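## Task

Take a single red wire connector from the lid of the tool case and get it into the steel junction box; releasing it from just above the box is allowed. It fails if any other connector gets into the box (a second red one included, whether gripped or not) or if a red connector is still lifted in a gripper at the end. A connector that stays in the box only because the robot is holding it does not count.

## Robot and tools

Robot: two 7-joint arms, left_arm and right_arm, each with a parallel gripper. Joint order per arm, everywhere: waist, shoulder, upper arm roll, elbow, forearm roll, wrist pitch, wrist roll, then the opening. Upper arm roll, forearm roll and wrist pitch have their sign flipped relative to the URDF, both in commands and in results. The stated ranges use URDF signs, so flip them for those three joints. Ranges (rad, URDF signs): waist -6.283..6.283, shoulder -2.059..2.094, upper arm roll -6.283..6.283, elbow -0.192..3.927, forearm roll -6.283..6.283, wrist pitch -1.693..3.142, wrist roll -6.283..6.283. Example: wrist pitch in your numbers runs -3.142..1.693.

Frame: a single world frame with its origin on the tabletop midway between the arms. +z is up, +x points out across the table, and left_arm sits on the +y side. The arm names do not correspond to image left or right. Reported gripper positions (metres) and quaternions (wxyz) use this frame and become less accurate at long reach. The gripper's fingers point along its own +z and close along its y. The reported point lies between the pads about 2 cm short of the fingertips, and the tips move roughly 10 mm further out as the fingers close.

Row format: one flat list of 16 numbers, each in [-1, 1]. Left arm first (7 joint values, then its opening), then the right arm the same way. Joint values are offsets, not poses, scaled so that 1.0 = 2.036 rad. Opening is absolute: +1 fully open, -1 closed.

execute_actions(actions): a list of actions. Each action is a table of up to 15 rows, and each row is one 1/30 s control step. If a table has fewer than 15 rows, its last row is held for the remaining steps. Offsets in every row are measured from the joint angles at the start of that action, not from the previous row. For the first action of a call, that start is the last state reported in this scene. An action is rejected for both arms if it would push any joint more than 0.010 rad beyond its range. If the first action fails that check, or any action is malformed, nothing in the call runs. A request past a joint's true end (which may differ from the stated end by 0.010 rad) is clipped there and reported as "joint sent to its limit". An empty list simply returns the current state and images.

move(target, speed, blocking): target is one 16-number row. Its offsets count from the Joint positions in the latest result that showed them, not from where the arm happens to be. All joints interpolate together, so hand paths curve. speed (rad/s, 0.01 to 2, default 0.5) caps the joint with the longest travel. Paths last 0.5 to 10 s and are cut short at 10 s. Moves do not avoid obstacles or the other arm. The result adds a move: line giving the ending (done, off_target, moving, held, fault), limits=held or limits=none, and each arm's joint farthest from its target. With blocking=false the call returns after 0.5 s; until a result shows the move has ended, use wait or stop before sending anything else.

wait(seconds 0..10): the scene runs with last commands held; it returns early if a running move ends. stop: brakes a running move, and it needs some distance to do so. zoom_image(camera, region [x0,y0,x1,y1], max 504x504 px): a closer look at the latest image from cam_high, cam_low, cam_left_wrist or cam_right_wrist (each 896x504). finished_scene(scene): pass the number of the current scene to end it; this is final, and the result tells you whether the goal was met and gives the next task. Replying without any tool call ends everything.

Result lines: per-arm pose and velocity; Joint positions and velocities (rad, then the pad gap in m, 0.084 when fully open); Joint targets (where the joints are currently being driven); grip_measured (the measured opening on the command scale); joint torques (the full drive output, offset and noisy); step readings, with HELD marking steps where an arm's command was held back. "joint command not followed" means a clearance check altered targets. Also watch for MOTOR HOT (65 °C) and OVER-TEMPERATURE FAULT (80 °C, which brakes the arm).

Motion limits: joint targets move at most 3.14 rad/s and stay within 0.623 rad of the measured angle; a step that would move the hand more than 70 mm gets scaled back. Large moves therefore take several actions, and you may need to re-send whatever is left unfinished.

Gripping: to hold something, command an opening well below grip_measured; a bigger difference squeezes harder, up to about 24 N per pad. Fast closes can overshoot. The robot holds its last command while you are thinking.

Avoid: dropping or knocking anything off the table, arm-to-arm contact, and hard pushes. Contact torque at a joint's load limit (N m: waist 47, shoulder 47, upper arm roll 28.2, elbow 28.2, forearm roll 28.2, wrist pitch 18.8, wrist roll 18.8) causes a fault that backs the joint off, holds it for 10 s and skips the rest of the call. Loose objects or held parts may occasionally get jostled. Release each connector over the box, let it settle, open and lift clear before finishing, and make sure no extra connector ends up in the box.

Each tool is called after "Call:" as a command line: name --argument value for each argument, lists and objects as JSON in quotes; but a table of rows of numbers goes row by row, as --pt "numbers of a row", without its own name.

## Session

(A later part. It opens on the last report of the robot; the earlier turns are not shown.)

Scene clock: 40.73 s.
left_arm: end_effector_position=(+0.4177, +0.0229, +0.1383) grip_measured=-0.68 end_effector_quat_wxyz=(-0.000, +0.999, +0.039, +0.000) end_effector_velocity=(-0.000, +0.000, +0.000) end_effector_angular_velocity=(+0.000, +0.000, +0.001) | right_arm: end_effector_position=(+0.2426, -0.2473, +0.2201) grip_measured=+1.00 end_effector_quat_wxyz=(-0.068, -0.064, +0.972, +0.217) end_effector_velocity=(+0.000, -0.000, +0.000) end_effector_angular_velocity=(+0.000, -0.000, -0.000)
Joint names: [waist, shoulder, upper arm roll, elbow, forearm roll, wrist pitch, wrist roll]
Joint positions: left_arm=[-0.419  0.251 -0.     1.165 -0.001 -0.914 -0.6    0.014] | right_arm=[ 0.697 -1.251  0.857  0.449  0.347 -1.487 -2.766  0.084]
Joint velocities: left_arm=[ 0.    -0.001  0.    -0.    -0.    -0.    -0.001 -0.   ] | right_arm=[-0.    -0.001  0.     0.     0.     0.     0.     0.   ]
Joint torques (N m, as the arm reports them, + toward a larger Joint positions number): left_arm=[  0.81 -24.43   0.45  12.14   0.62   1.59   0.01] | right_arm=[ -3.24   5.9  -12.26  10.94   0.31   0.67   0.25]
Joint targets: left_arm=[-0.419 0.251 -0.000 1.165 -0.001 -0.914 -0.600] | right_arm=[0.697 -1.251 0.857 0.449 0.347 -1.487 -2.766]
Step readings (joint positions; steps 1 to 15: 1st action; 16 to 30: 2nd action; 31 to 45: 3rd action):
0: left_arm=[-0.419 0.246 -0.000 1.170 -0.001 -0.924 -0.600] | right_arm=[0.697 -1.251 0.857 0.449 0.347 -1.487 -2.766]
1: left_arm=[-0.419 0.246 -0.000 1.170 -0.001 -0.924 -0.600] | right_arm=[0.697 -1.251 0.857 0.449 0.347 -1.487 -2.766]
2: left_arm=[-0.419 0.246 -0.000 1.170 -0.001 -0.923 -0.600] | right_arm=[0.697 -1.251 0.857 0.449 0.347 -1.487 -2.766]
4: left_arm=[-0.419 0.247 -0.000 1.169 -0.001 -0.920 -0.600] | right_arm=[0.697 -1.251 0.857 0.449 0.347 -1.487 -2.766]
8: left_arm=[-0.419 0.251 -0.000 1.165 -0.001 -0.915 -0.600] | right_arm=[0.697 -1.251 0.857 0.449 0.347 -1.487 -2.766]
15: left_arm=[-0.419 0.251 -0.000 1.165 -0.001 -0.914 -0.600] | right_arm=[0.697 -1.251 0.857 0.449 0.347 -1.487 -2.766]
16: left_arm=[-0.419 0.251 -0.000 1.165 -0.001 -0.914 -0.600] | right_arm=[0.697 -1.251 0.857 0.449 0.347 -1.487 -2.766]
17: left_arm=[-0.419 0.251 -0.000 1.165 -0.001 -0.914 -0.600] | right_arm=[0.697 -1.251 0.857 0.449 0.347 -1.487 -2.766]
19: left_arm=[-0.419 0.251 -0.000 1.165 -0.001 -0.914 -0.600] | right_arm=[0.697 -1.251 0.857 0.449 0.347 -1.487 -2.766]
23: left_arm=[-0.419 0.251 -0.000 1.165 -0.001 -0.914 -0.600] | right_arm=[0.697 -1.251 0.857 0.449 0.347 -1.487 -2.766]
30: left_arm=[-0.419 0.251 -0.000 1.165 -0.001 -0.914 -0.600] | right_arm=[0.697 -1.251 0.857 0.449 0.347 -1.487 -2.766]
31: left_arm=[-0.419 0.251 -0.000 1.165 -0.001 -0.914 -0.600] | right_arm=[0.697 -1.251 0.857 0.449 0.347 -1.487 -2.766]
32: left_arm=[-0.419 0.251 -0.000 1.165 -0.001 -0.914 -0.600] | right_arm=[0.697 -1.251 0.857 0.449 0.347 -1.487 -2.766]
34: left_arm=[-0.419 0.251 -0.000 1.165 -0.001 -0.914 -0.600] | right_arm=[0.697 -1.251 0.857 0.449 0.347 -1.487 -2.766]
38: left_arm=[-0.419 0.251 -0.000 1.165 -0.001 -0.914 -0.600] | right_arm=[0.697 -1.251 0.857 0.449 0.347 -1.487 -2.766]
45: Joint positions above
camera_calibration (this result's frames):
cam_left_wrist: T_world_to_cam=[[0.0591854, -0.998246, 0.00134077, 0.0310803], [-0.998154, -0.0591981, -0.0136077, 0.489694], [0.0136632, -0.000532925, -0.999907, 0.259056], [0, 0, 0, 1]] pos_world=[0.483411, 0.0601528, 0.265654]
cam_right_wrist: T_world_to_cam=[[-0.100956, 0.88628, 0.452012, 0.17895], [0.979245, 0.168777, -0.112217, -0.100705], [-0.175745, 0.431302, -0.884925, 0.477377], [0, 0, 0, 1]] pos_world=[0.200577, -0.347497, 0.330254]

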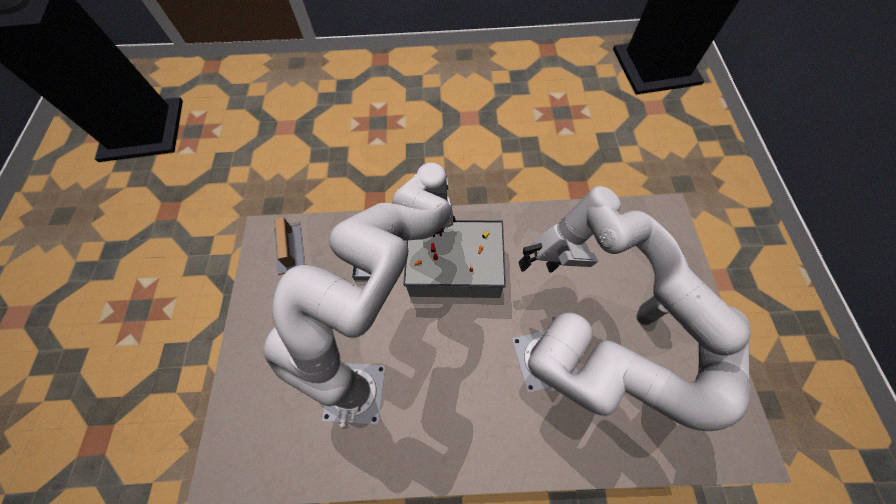

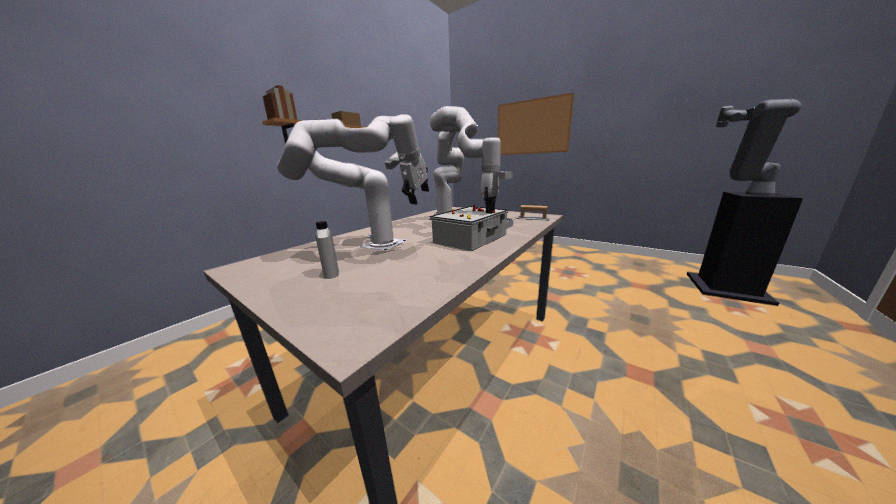

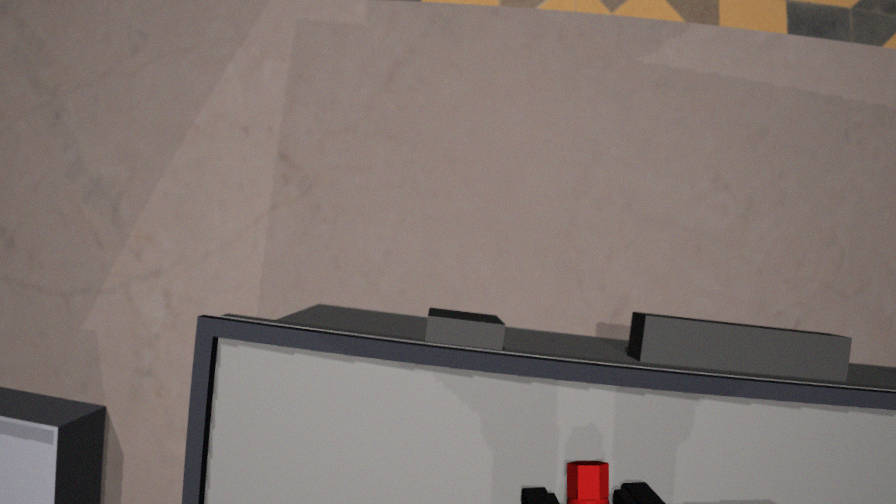

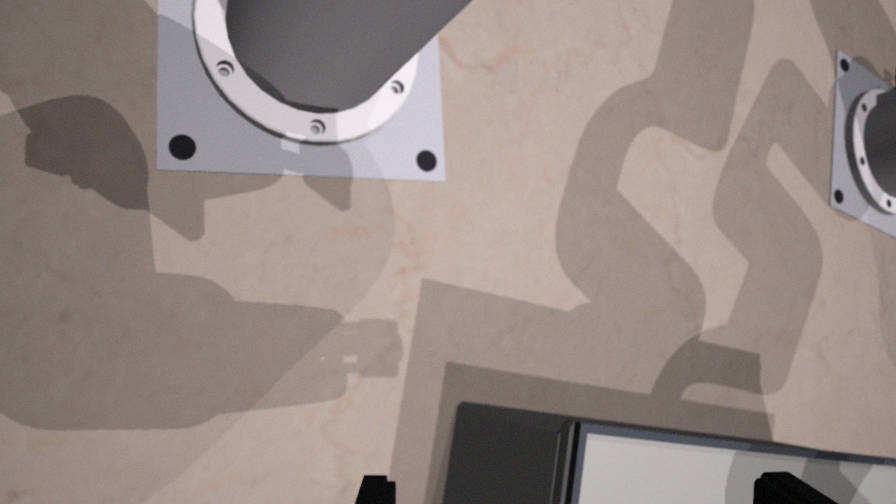

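Call:
move --target '[0,-0.0275,0,0.0344,0,-0.0619,0,-1,0,0,0,0,0,0,0,1]' --speed 0.25

Call:
move --target '[0.217,-0.1947,0,-0.218,0,0.0236,0.29,-1,0,0,0,0,0,0,0,1]' --speed 0.6

Scene clock: 45.47 s.
left_arm: end_effector_position=(+0.4181, +0.0227, +0.1855) grip_measured=-0.68 end_effector_quat_wxyz=(-0.001, +0.999, +0.039, -0.000) end_effector_velocity=(+0.002, -0.001, +0.004) end_effector_angular_velocity=(-0.004, -0.007, +0.003) | right_arm: end_effector_position=(+0.2426, -0.2473, +0.2201) grip_measured=+1.00 end_effector_quat_wxyz=(-0.068, -0.064, +0.972, +0.217) end_effector_velocity=(+0.000, -0.000, +0.000) end_effector_angular_velocity=(-0.000, -0.000, -0.000)
Joint names: [waist, shoulder, upper arm roll, elbow, forearm roll, wrist pitch, wrist roll]
Joint positions: left_arm=[-0.419  0.196 -0.     1.234 -0.001 -1.04  -0.6    0.014] | right_arm=[ 0.697 -1.251  0.857  0.449  0.347 -1.487 -2.766  0.084]
Joint velocities: left_arm=[ 0.    -0.003  0.     0.006 -0.    -0.    -0.003 -0.   ] | right_arm=[ 0.  0. -0.  0.  0. -0.  0. -0.]
Joint torques (N m, as the arm reports them, + toward a larger Joint positions number): left_arm=[  0.53 -23.86   0.41  12.54   0.7    1.58  -0.01] | right_arm=[ -3.22   5.68 -12.25  11.05   0.19   0.73   0.22]
Joint targets: left_arm=[-0.419 0.195 -0.000 1.235 -0.001 -1.040 -0.600] | right_arm=[0.697 -1.251 0.857 0.449 0.347 -1.487 -2.766]
move: done; limits=none; left_arm: farthest joint: the shoulder, 0.001 radians from its target (0.056 radians at the start); right_arm: farthest joint: the waist, 0.000 radians from its target (0.000 radians at the start)
camera_calibration (this result's frames):
cam_left_wrist: T_world_to_cam=[[0.0592727, -0.998242, 0.0007368, 0.0308426], [-0.99816, -0.0592773, -0.0127664, 0.490608], [0.0127876, 0.0000212546, -0.999918, 0.306608], [0, 0, 0, 1]] pos_world=[0.483957, 0.0598638, 0.312823]
cam_right_wrist: T_world_to_cam=[[-0.100955, 0.88628, 0.452012, 0.17895], [0.979245, 0.168777, -0.112217, -0.100705], [-0.175745, 0.431302, -0.884925, 0.477377], [0, 0, 0, 1]] pos_world=[0.200577, -0.347497, 0.330254]

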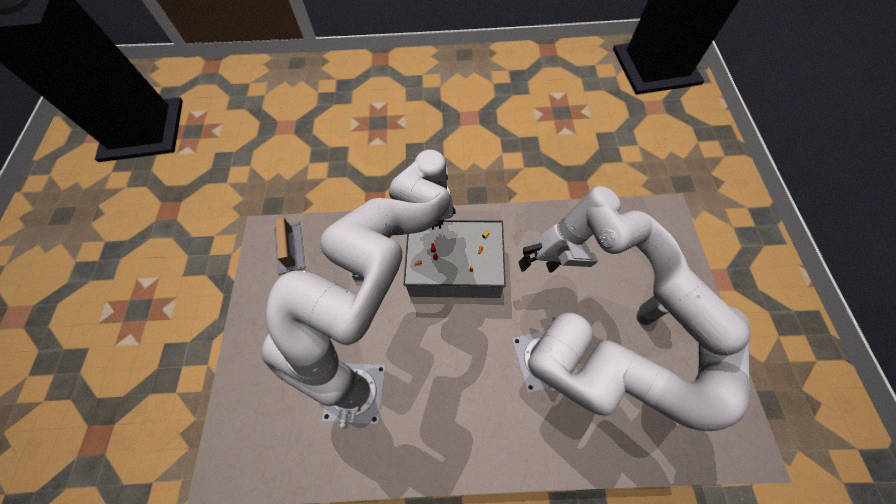

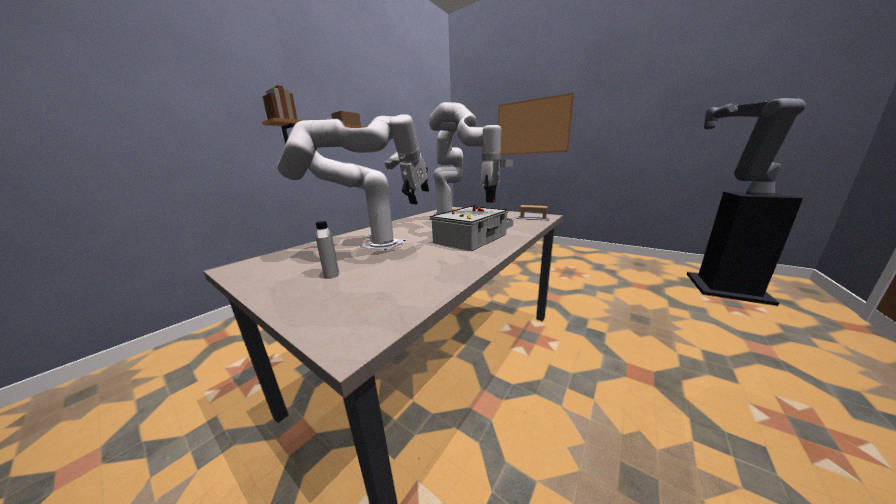

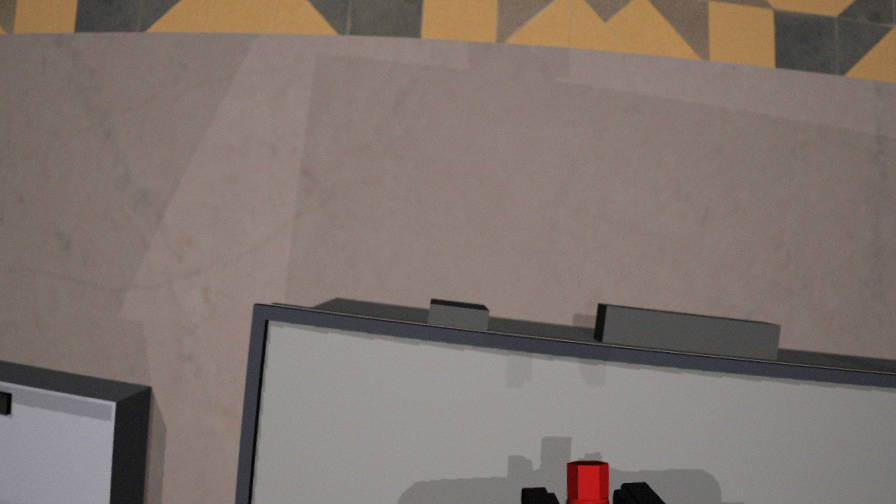

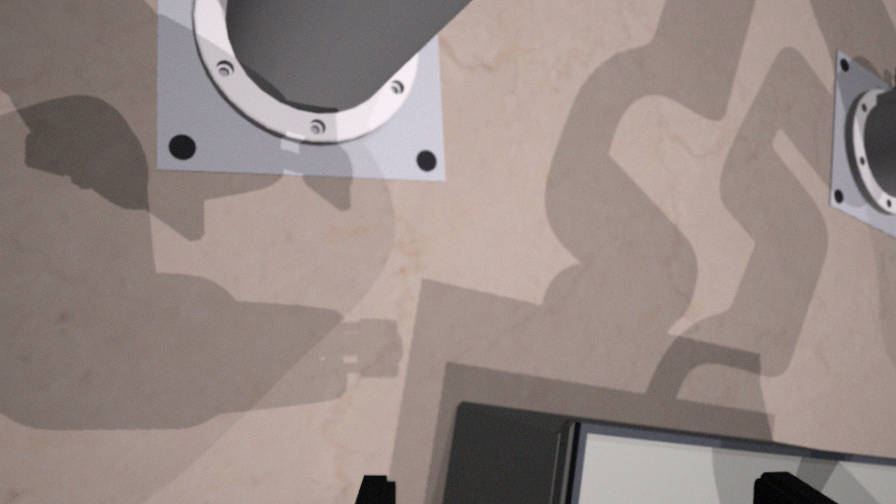

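Scene clock: 47.00 s.
left_arm: end_effector_position=(+0.3652, +0.2491, +0.1902) grip_measured=-0.68 end_effector_quat_wxyz=(-0.000, +0.999, -0.036, -0.000) end_effector_velocity=(-0.000, +0.002, +0.001) end_effector_angular_velocity=(-0.001, -0.001, +0.005) | right_arm: end_effector_position=(+0.2426, -0.2473, +0.2201) grip_measured=+1.00 end_effector_quat_wxyz=(-0.068, -0.064, +0.972, +0.217) end_effector_velocity=(-0.000, +0.000, -0.000) end_effector_angular_velocity=(+0.000, +0.001, +0.001)
Joint names: [waist, shoulder, upper arm roll, elbow, forearm roll, wrist pitch, wrist roll]
Joint positions: left_arm=[ 0.022 -0.2    0.     0.791 -0.001 -0.991 -0.01   0.014] | right_arm=[ 0.697 -1.251  0.857  0.449  0.347 -1.487 -2.766  0.084]
Joint velocities: left_arm=[ 0.003 -0.004 -0.003 -0.002 -0.    -0.     0.001  0.   ] | right_arm=[-0.     0.001  0.    -0.001 -0.001  0.    -0.001 -0.   ]
Joint torques (N m, as the arm reports them, + toward a larger Joint positions number): left_arm=[  0.81 -14.71   0.1   12.37   0.79   1.71  -0.03] | right_arm=[ -3.19   5.7  -12.22  11.05   0.17   0.73   0.28]
Joint targets: left_arm=[0.023 -0.200 -0.000 0.791 -0.001 -0.991 -0.009] | right_arm=[0.697 -1.251 0.857 0.449 0.347 -1.487 -2.766]
move: done; limits=none; left_arm: farthest joint: the elbow, 0.001 radians from its target (0.444 radians at the start); right_arm: farthest joint: the waist, 0.000 radians from its target (0.000 radians at the start)
camera_calibration (this result's frames):
cam_left_wrist: T_world_to_cam=[[-0.0899653, -0.995944, 0.0012142, 0.313774], [-0.995865, 0.0899425, -0.0128027, 0.413303], [0.0126415, -0.00236098, -0.999917, 0.312598], [0, 0, 0, 1]] pos_world=[0.435871, 0.276066, 0.317483]
cam_right_wrist: T_world_to_cam=[[-0.100956, 0.88628, 0.452012, 0.17895], [0.979245, 0.168777, -0.112217, -0.100704], [-0.175745, 0.431302, -0.884925, 0.477377], [0, 0, 0, 1]] pos_world=[0.200577, -0.347497, 0.330254]

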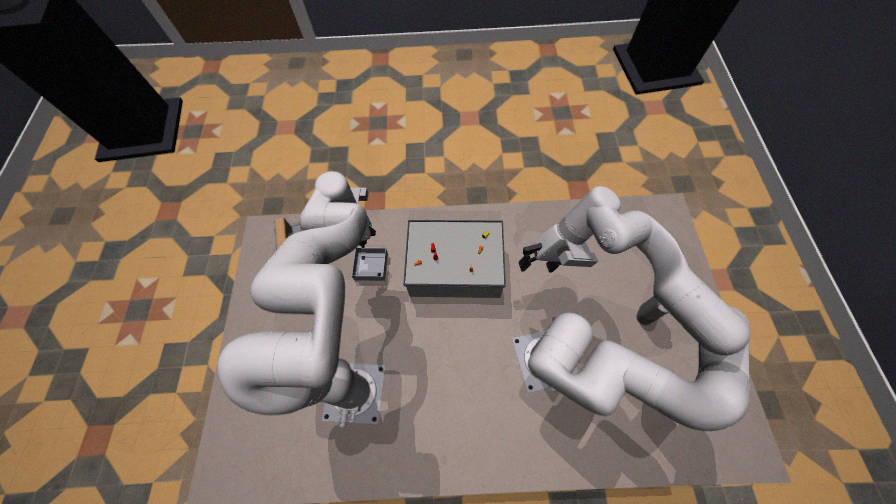

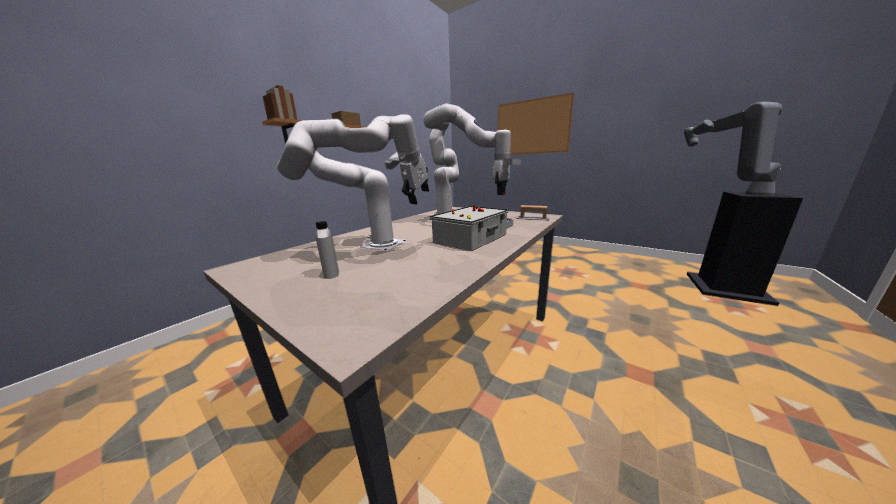

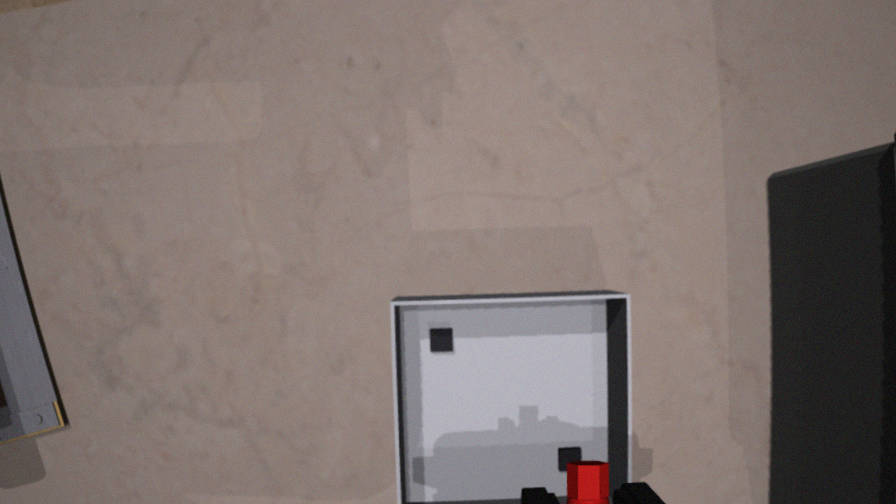

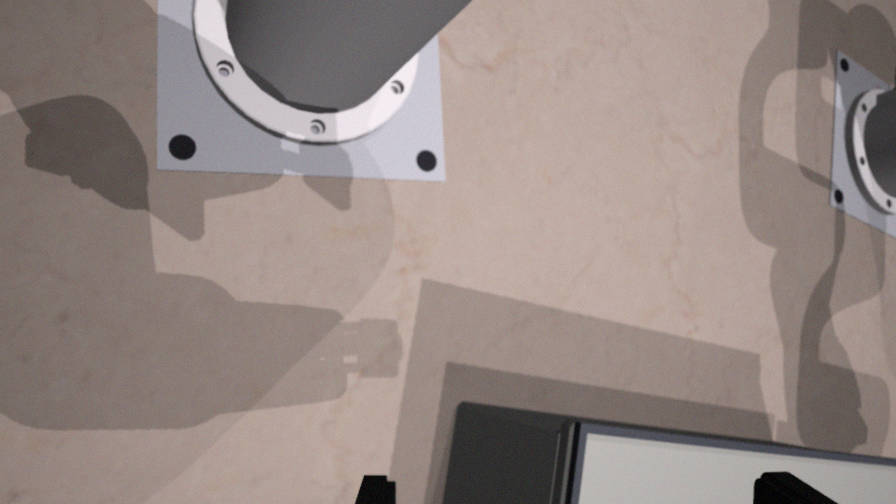

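Call:
move --target '[0.009,0.1447,0,-0.0719,0,0.2166,0,-1,0,0,0,0,0,0,0,1]' --speed 0.35

Call:
execute_actions --actions '[[[0,0,0,0,0,0,0,-0.4,0,0,0,0,0,0,0,1]]]'

Call:
move --target '[0,-0.1,0,0.04,0,-0.14,0,-0.4,0,0,0,0,0,0,0,1]'

Scene clock: 54.37 s.
left_arm: end_effector_position=(+0.3688, +0.2561, +0.0510) grip_measured=-0.68 end_effector_quat_wxyz=(-0.000, +1.000, -0.027, +0.000) end_effector_velocity=(-0.003, +0.000, -0.003) end_effector_angular_velocity=(+0.000, +0.007, +0.000) | right_arm: end_effector_position=(+0.2426, -0.2473, +0.2201) grip_measured=+1.00 end_effector_quat_wxyz=(-0.068, -0.064, +0.972, +0.217) end_effector_velocity=(+0.000, -0.000, -0.000) end_effector_angular_velocity=(-0.000, +0.000, -0.000)
Joint names: [waist, shoulder, upper arm roll, elbow, forearm roll, wrist pitch, wrist roll]
Joint positions: left_arm=[ 0.041  0.094  0.     0.645 -0.001 -0.551 -0.01   0.014] | right_arm=[ 0.697 -1.251  0.857  0.449  0.347 -1.487 -2.766  0.084]
Joint velocities: left_arm=[ 0.     0.005  0.    -0.004  0.     0.002  0.    -0.   ] | right_arm=[ 0.     0.001  0.     0.     0.    -0.     0.     0.   ]
Joint torques (N m, as the arm reports them, + toward a larger Joint positions number): left_arm=[  0.53 -18.33   0.3    9.73   0.68   1.76  -0.06] | right_arm=[ -3.13   5.69 -12.23  10.97   0.12   0.69   0.34]
Joint targets: left_arm=[0.041 0.095 0.000 0.645 -0.001 -0.551 -0.010] | right_arm=[0.697 -1.251 0.857 0.449 0.347 -1.487 -2.766]
move: done; limits=none; left_arm: farthest joint: the waist, 0.000 radians from its target (0.017 radians at the start); right_arm: farthest joint: the waist, 0.000 radians from its target (0.000 radians at the start)
camera_calibration (this result's frames):
cam_left_wrist: T_world_to_cam=[[-0.0719541, -0.997407, 0.00151211, 0.314937], [-0.997318, 0.071927, -0.0135697, 0.41963], [0.0134258, -0.00248445, -0.999907, 0.173113], [0, 0, 0, 1]] pos_world=[0.438841, 0.284367, 0.178315]
cam_right_wrist: T_world_to_cam=[[-0.100956, 0.88628, 0.452012, 0.17895], [0.979245, 0.168777, -0.112217, -0.100704], [-0.175745, 0.431302, -0.884925, 0.477377], [0, 0, 0, 1]] pos_world=[0.200577, -0.347497, 0.330254]

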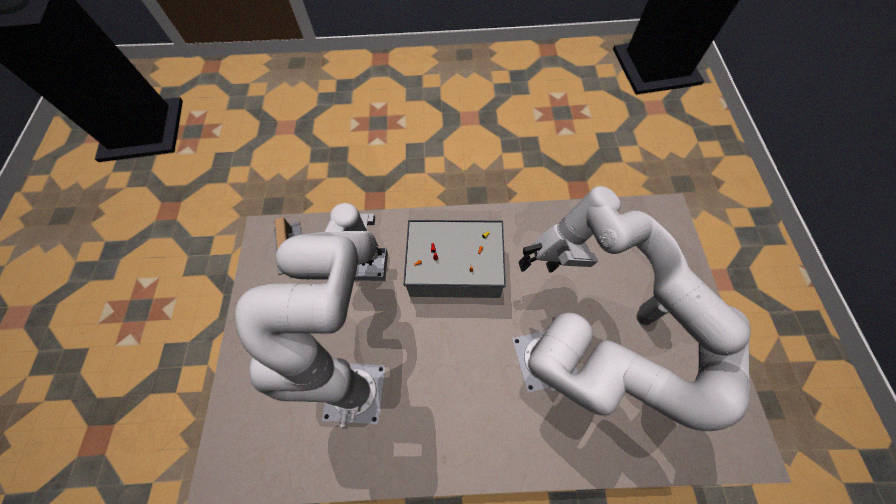

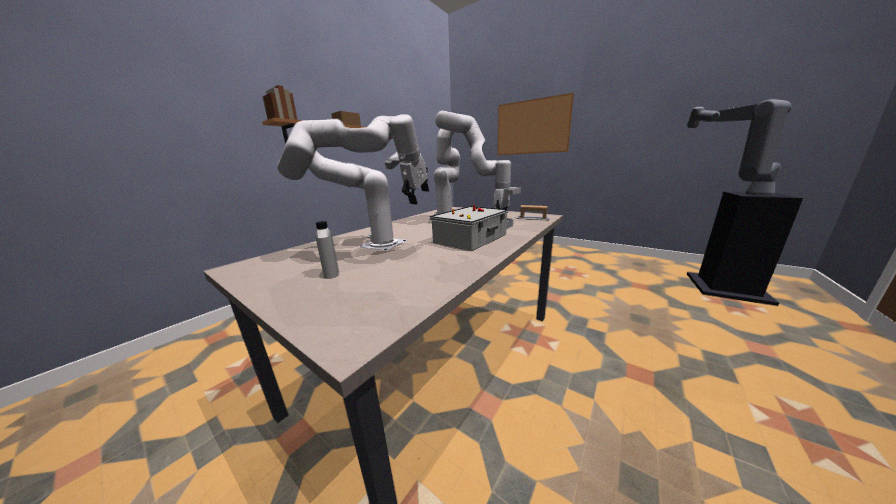

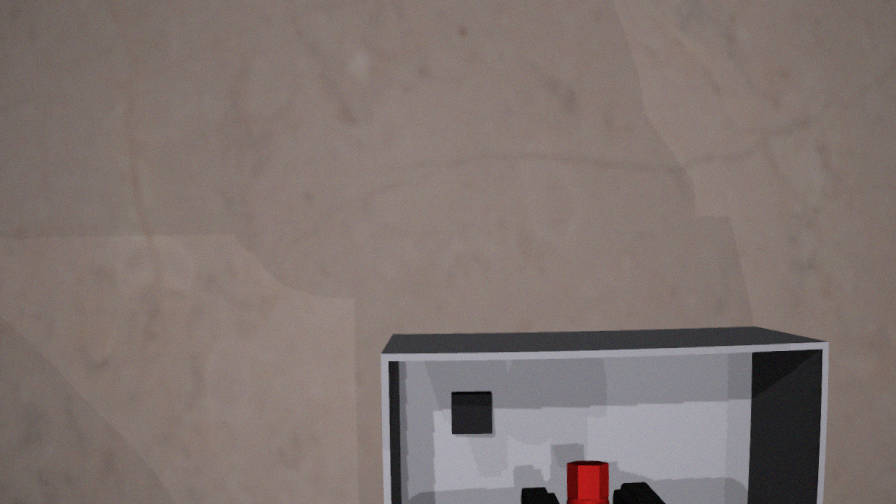

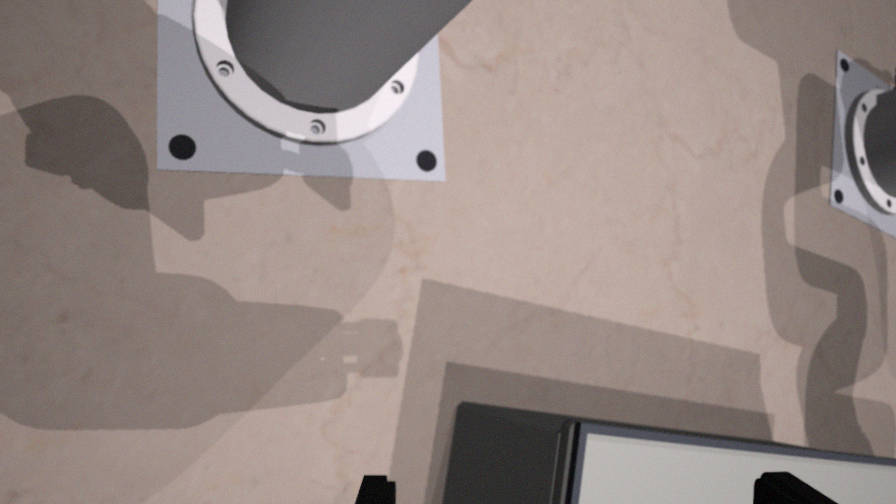

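Scene clock: 54.87 s.
left_arm: end_effector_position=(+0.3688, +0.2561, +0.0510) grip_measured=-0.42 end_effector_quat_wxyz=(-0.000, +1.000, -0.027, +0.000) end_effector_velocity=(-0.000, -0.000, -0.000) end_effector_angular_velocity=(+0.000, +0.001, -0.001) | right_arm: end_effector_position=(+0.2426, -0.2473, +0.2201) grip_measured=+1.00 end_effector_quat_wxyz=(-0.068, -0.064, +0.972, +0.217) end_effector_velocity=(+0.000, -0.000, +0.000) end_effector_angular_velocity=(+0.000, -0.002, +0.001)
Joint names: [waist, shoulder, upper arm roll, elbow, forearm roll, wrist pitch, wrist roll]
Joint positions: left_arm=[ 0.041  0.094  0.     0.645 -0.001 -0.551 -0.01   0.026] | right_arm=[ 0.697 -1.251  0.857  0.449  0.347 -1.487 -2.766  0.084]
Joint velocities: left_arm=[-0.     0.001  0.     0.     0.    -0.     0.     0.   ] | right_arm=[ 0.    -0.001 -0.     0.     0.     0.    -0.001  0.   ]
Joint torques (N m, as the arm reports them, + toward a larger Joint positions number): left_arm=[  0.82 -18.53   0.14   9.67   0.81   1.64  -0.19] | right_arm=[ -3.29   5.68 -12.22  10.92   0.11   0.69   0.24]
Joint targets: left_arm=[0.041 0.094 0.000 0.645 -0.001 -0.551 -0.010] | right_arm=[0.697 -1.251 0.857 0.449 0.347 -1.487 -2.766]
Step readings (joint positions):
0: left_arm=[0.041 0.094 0.000 0.645 -0.001 -0.551 -0.010] | right_arm=[0.697 -1.251 0.857 0.449 0.347 -1.487 -2.766]
1: left_arm=[0.041 0.094 0.000 0.645 -0.001 -0.551 -0.010] | right_arm=[0.697 -1.251 0.857 0.449 0.347 -1.487 -2.766]
2: left_arm=[0.041 0.094 0.000 0.645 -0.001 -0.551 -0.010] | right_arm=[0.697 -1.251 0.857 0.449 0.347 -1.487 -2.766]
4: left_arm=[0.041 0.094 0.000 0.645 -0.001 -0.551 -0.010] | right_arm=[0.697 -1.251 0.857 0.449 0.347 -1.487 -2.766]
8: left_arm=[0.041 0.094 0.000 0.645 -0.001 -0.551 -0.010] | right_arm=[0.697 -1.251 0.857 0.449 0.347 -1.487 -2.766]
15: Joint positions above
camera_calibration (this result's frames):
cam_left_wrist: T_world_to_cam=[[-0.0719551, -0.997407, 0.00151201, 0.314937], [-0.997317, 0.0719281, -0.0135907, 0.419637], [0.0134467, -0.00248588, -0.999906, 0.173114], [0, 0, 0, 1]] pos_world=[0.438844, 0.284367, 0.178325]
cam_right_wrist: T_world_to_cam=[[-0.100956, 0.88628, 0.452012, 0.17895], [0.979245, 0.168777, -0.112217, -0.100704], [-0.175745, 0.431302, -0.884925, 0.477377], [0, 0, 0, 1]] pos_world=[0.200577, -0.347497, 0.330254]

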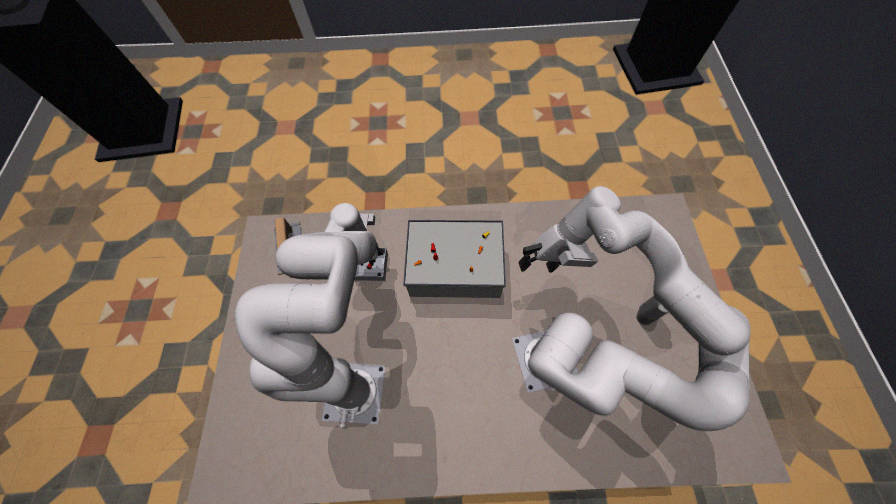

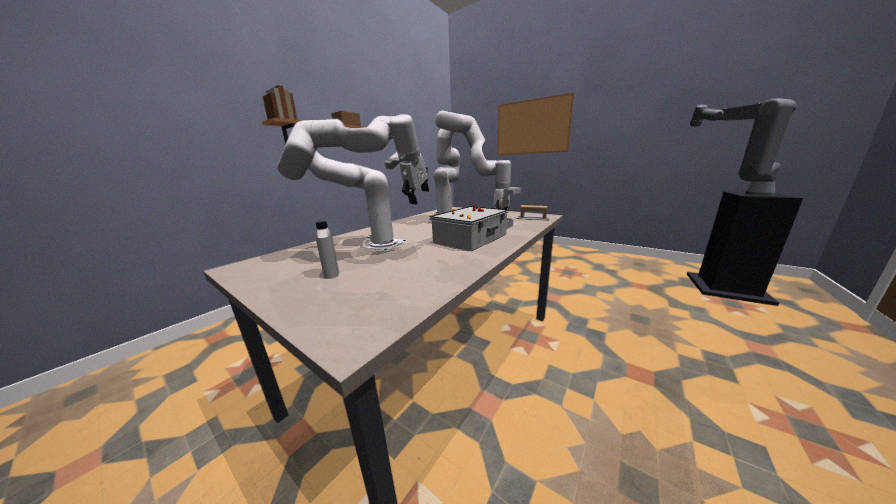

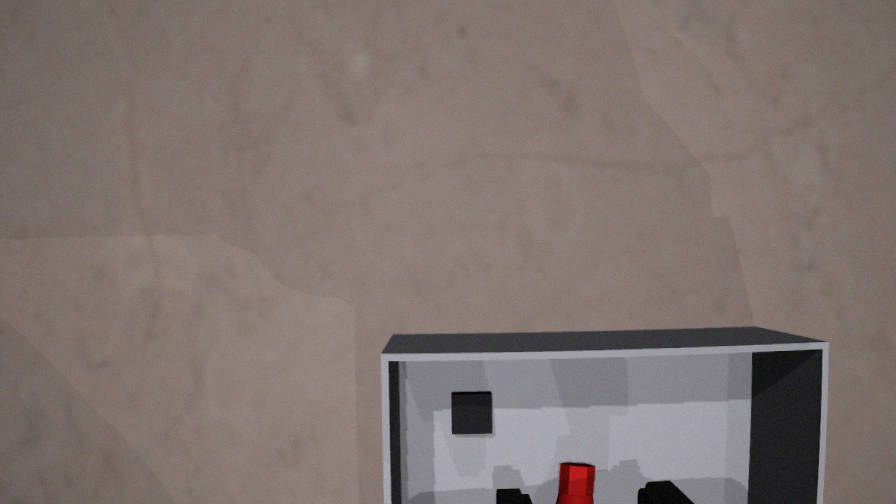

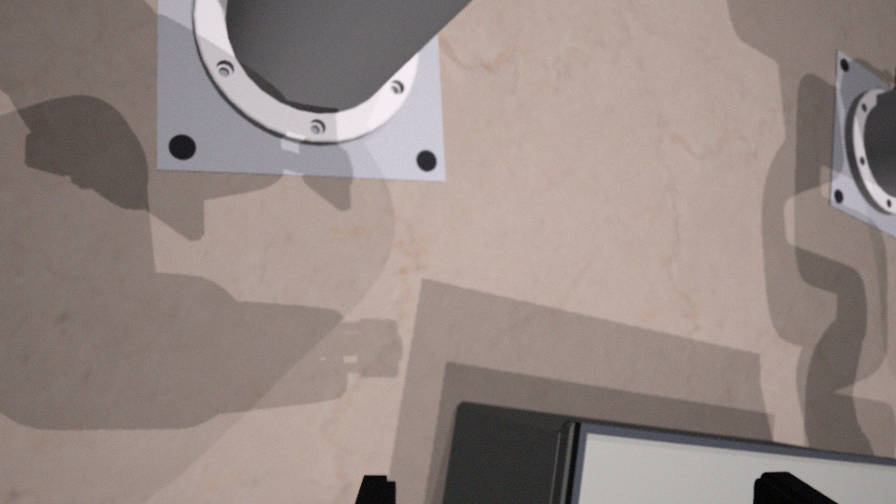

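Scene clock: 55.97 s.
left_arm: end_effector_position=(+0.3697, +0.2561, +0.1399) grip_measured=-0.42 end_effector_quat_wxyz=(-0.000, +1.000, -0.027, -0.000) end_effector_velocity=(+0.002, -0.000, +0.003) end_effector_angular_velocity=(-0.000, -0.008, -0.000) | right_arm: end_effector_position=(+0.2426, -0.2473, +0.2201) grip_measured=+1.00 end_effector_quat_wxyz=(-0.068, -0.064, +0.972, +0.217) end_effector_velocity=(+0.000, -0.000, +0.000) end_effector_angular_velocity=(-0.001, +0.000, -0.000)
Joint names: [waist, shoulder, upper arm roll, elbow, forearm roll, wrist pitch, wrist roll]
Joint positions: left_arm=[ 0.041 -0.109  0.     0.726 -0.001 -0.835 -0.01   0.026] | right_arm=[ 0.697 -1.251  0.857  0.449  0.347 -1.487 -2.766  0.084]
Joint velocities: left_arm=[-0.    -0.004 -0.     0.004 -0.    -0.    -0.    -0.   ] | right_arm=[ 0.     0.002 -0.     0.001 -0.     0.    -0.     0.   ]
Joint torques (N m, as the arm reports them, + toward a larger Joint positions number): left_arm=[  0.03 -16.11   0.17  11.65   0.9    1.77  -0.02] | right_arm=[ -3.26   5.81 -12.2   11.05   0.12   0.73   0.24]
Joint targets: left_arm=[0.041 -0.109 0.000 0.726 -0.001 -0.836 -0.010] | right_arm=[0.697 -1.251 0.857 0.449 0.347 -1.487 -2.766]
move: done; limits=none; left_arm: farthest joint: the shoulder, 0.001 radians from its target (0.204 radians at the start); right_arm: farthest joint: the waist, 0.000 radians from its target (0.000 radians at the start)
camera_calibration (this result's frames):
cam_left_wrist: T_world_to_cam=[[-0.07182, -0.997417, 0.00130657, 0.314855], [-0.997339, 0.0717979, -0.0126321, 0.421656], [0.0125057, -0.00221033, -0.999919, 0.26228], [0, 0, 0, 1]] pos_world=[0.439867, 0.284347, 0.267173]
cam_right_wrist: T_world_to_cam=[[-0.100956, 0.88628, 0.452012, 0.17895], [0.979245, 0.168778, -0.112217, -0.100704], [-0.175745, 0.431302, -0.884925, 0.477377], [0, 0, 0, 1]] pos_world=[0.200577, -0.347497, 0.330254]

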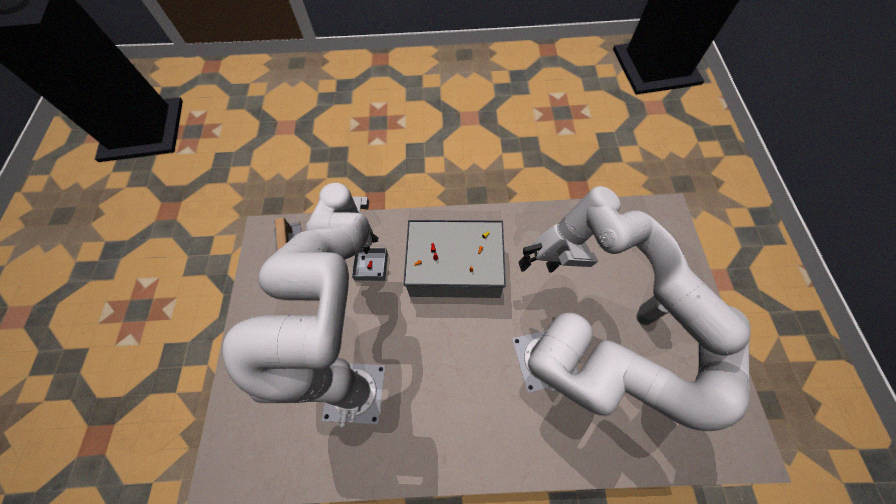

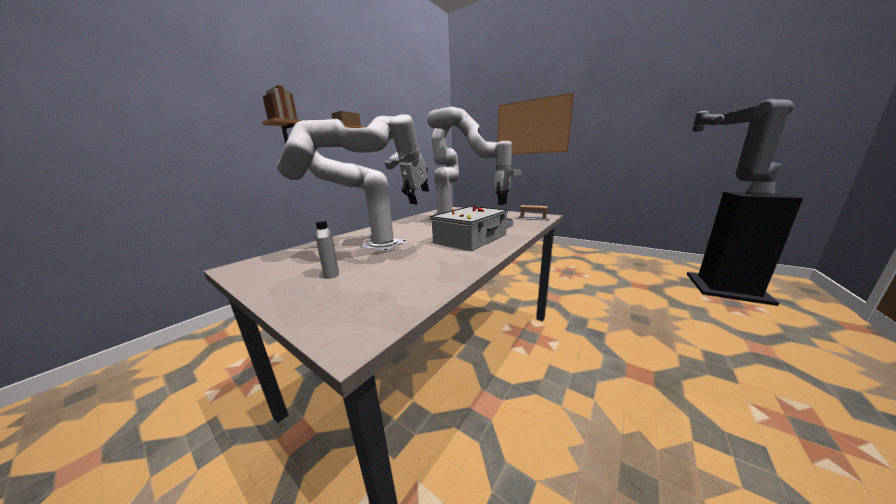

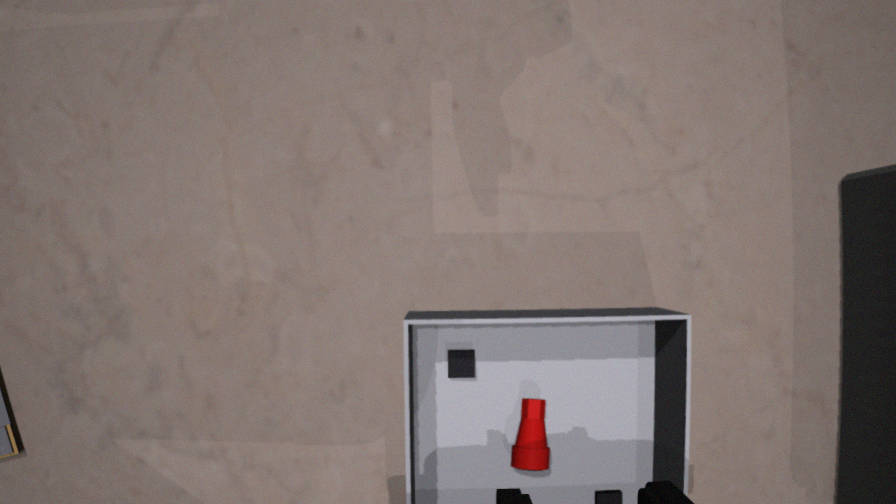

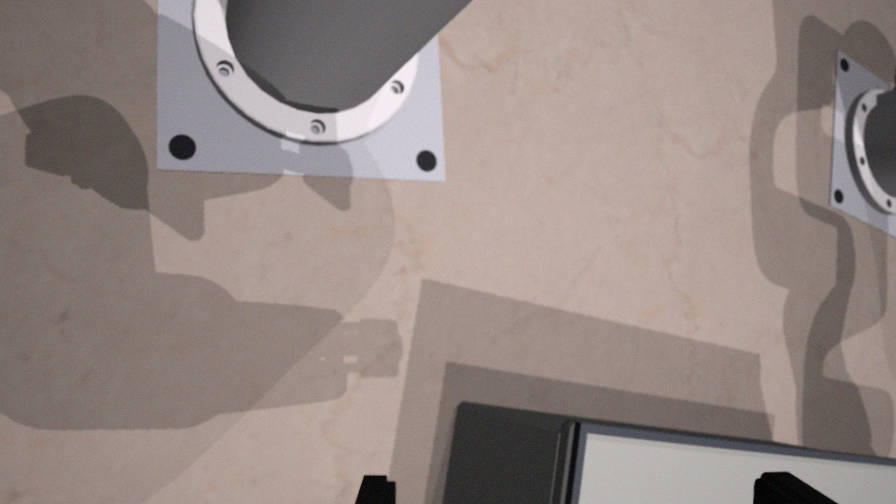

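Call:
finished_scene --scene 1

The scene is finished: the task was done.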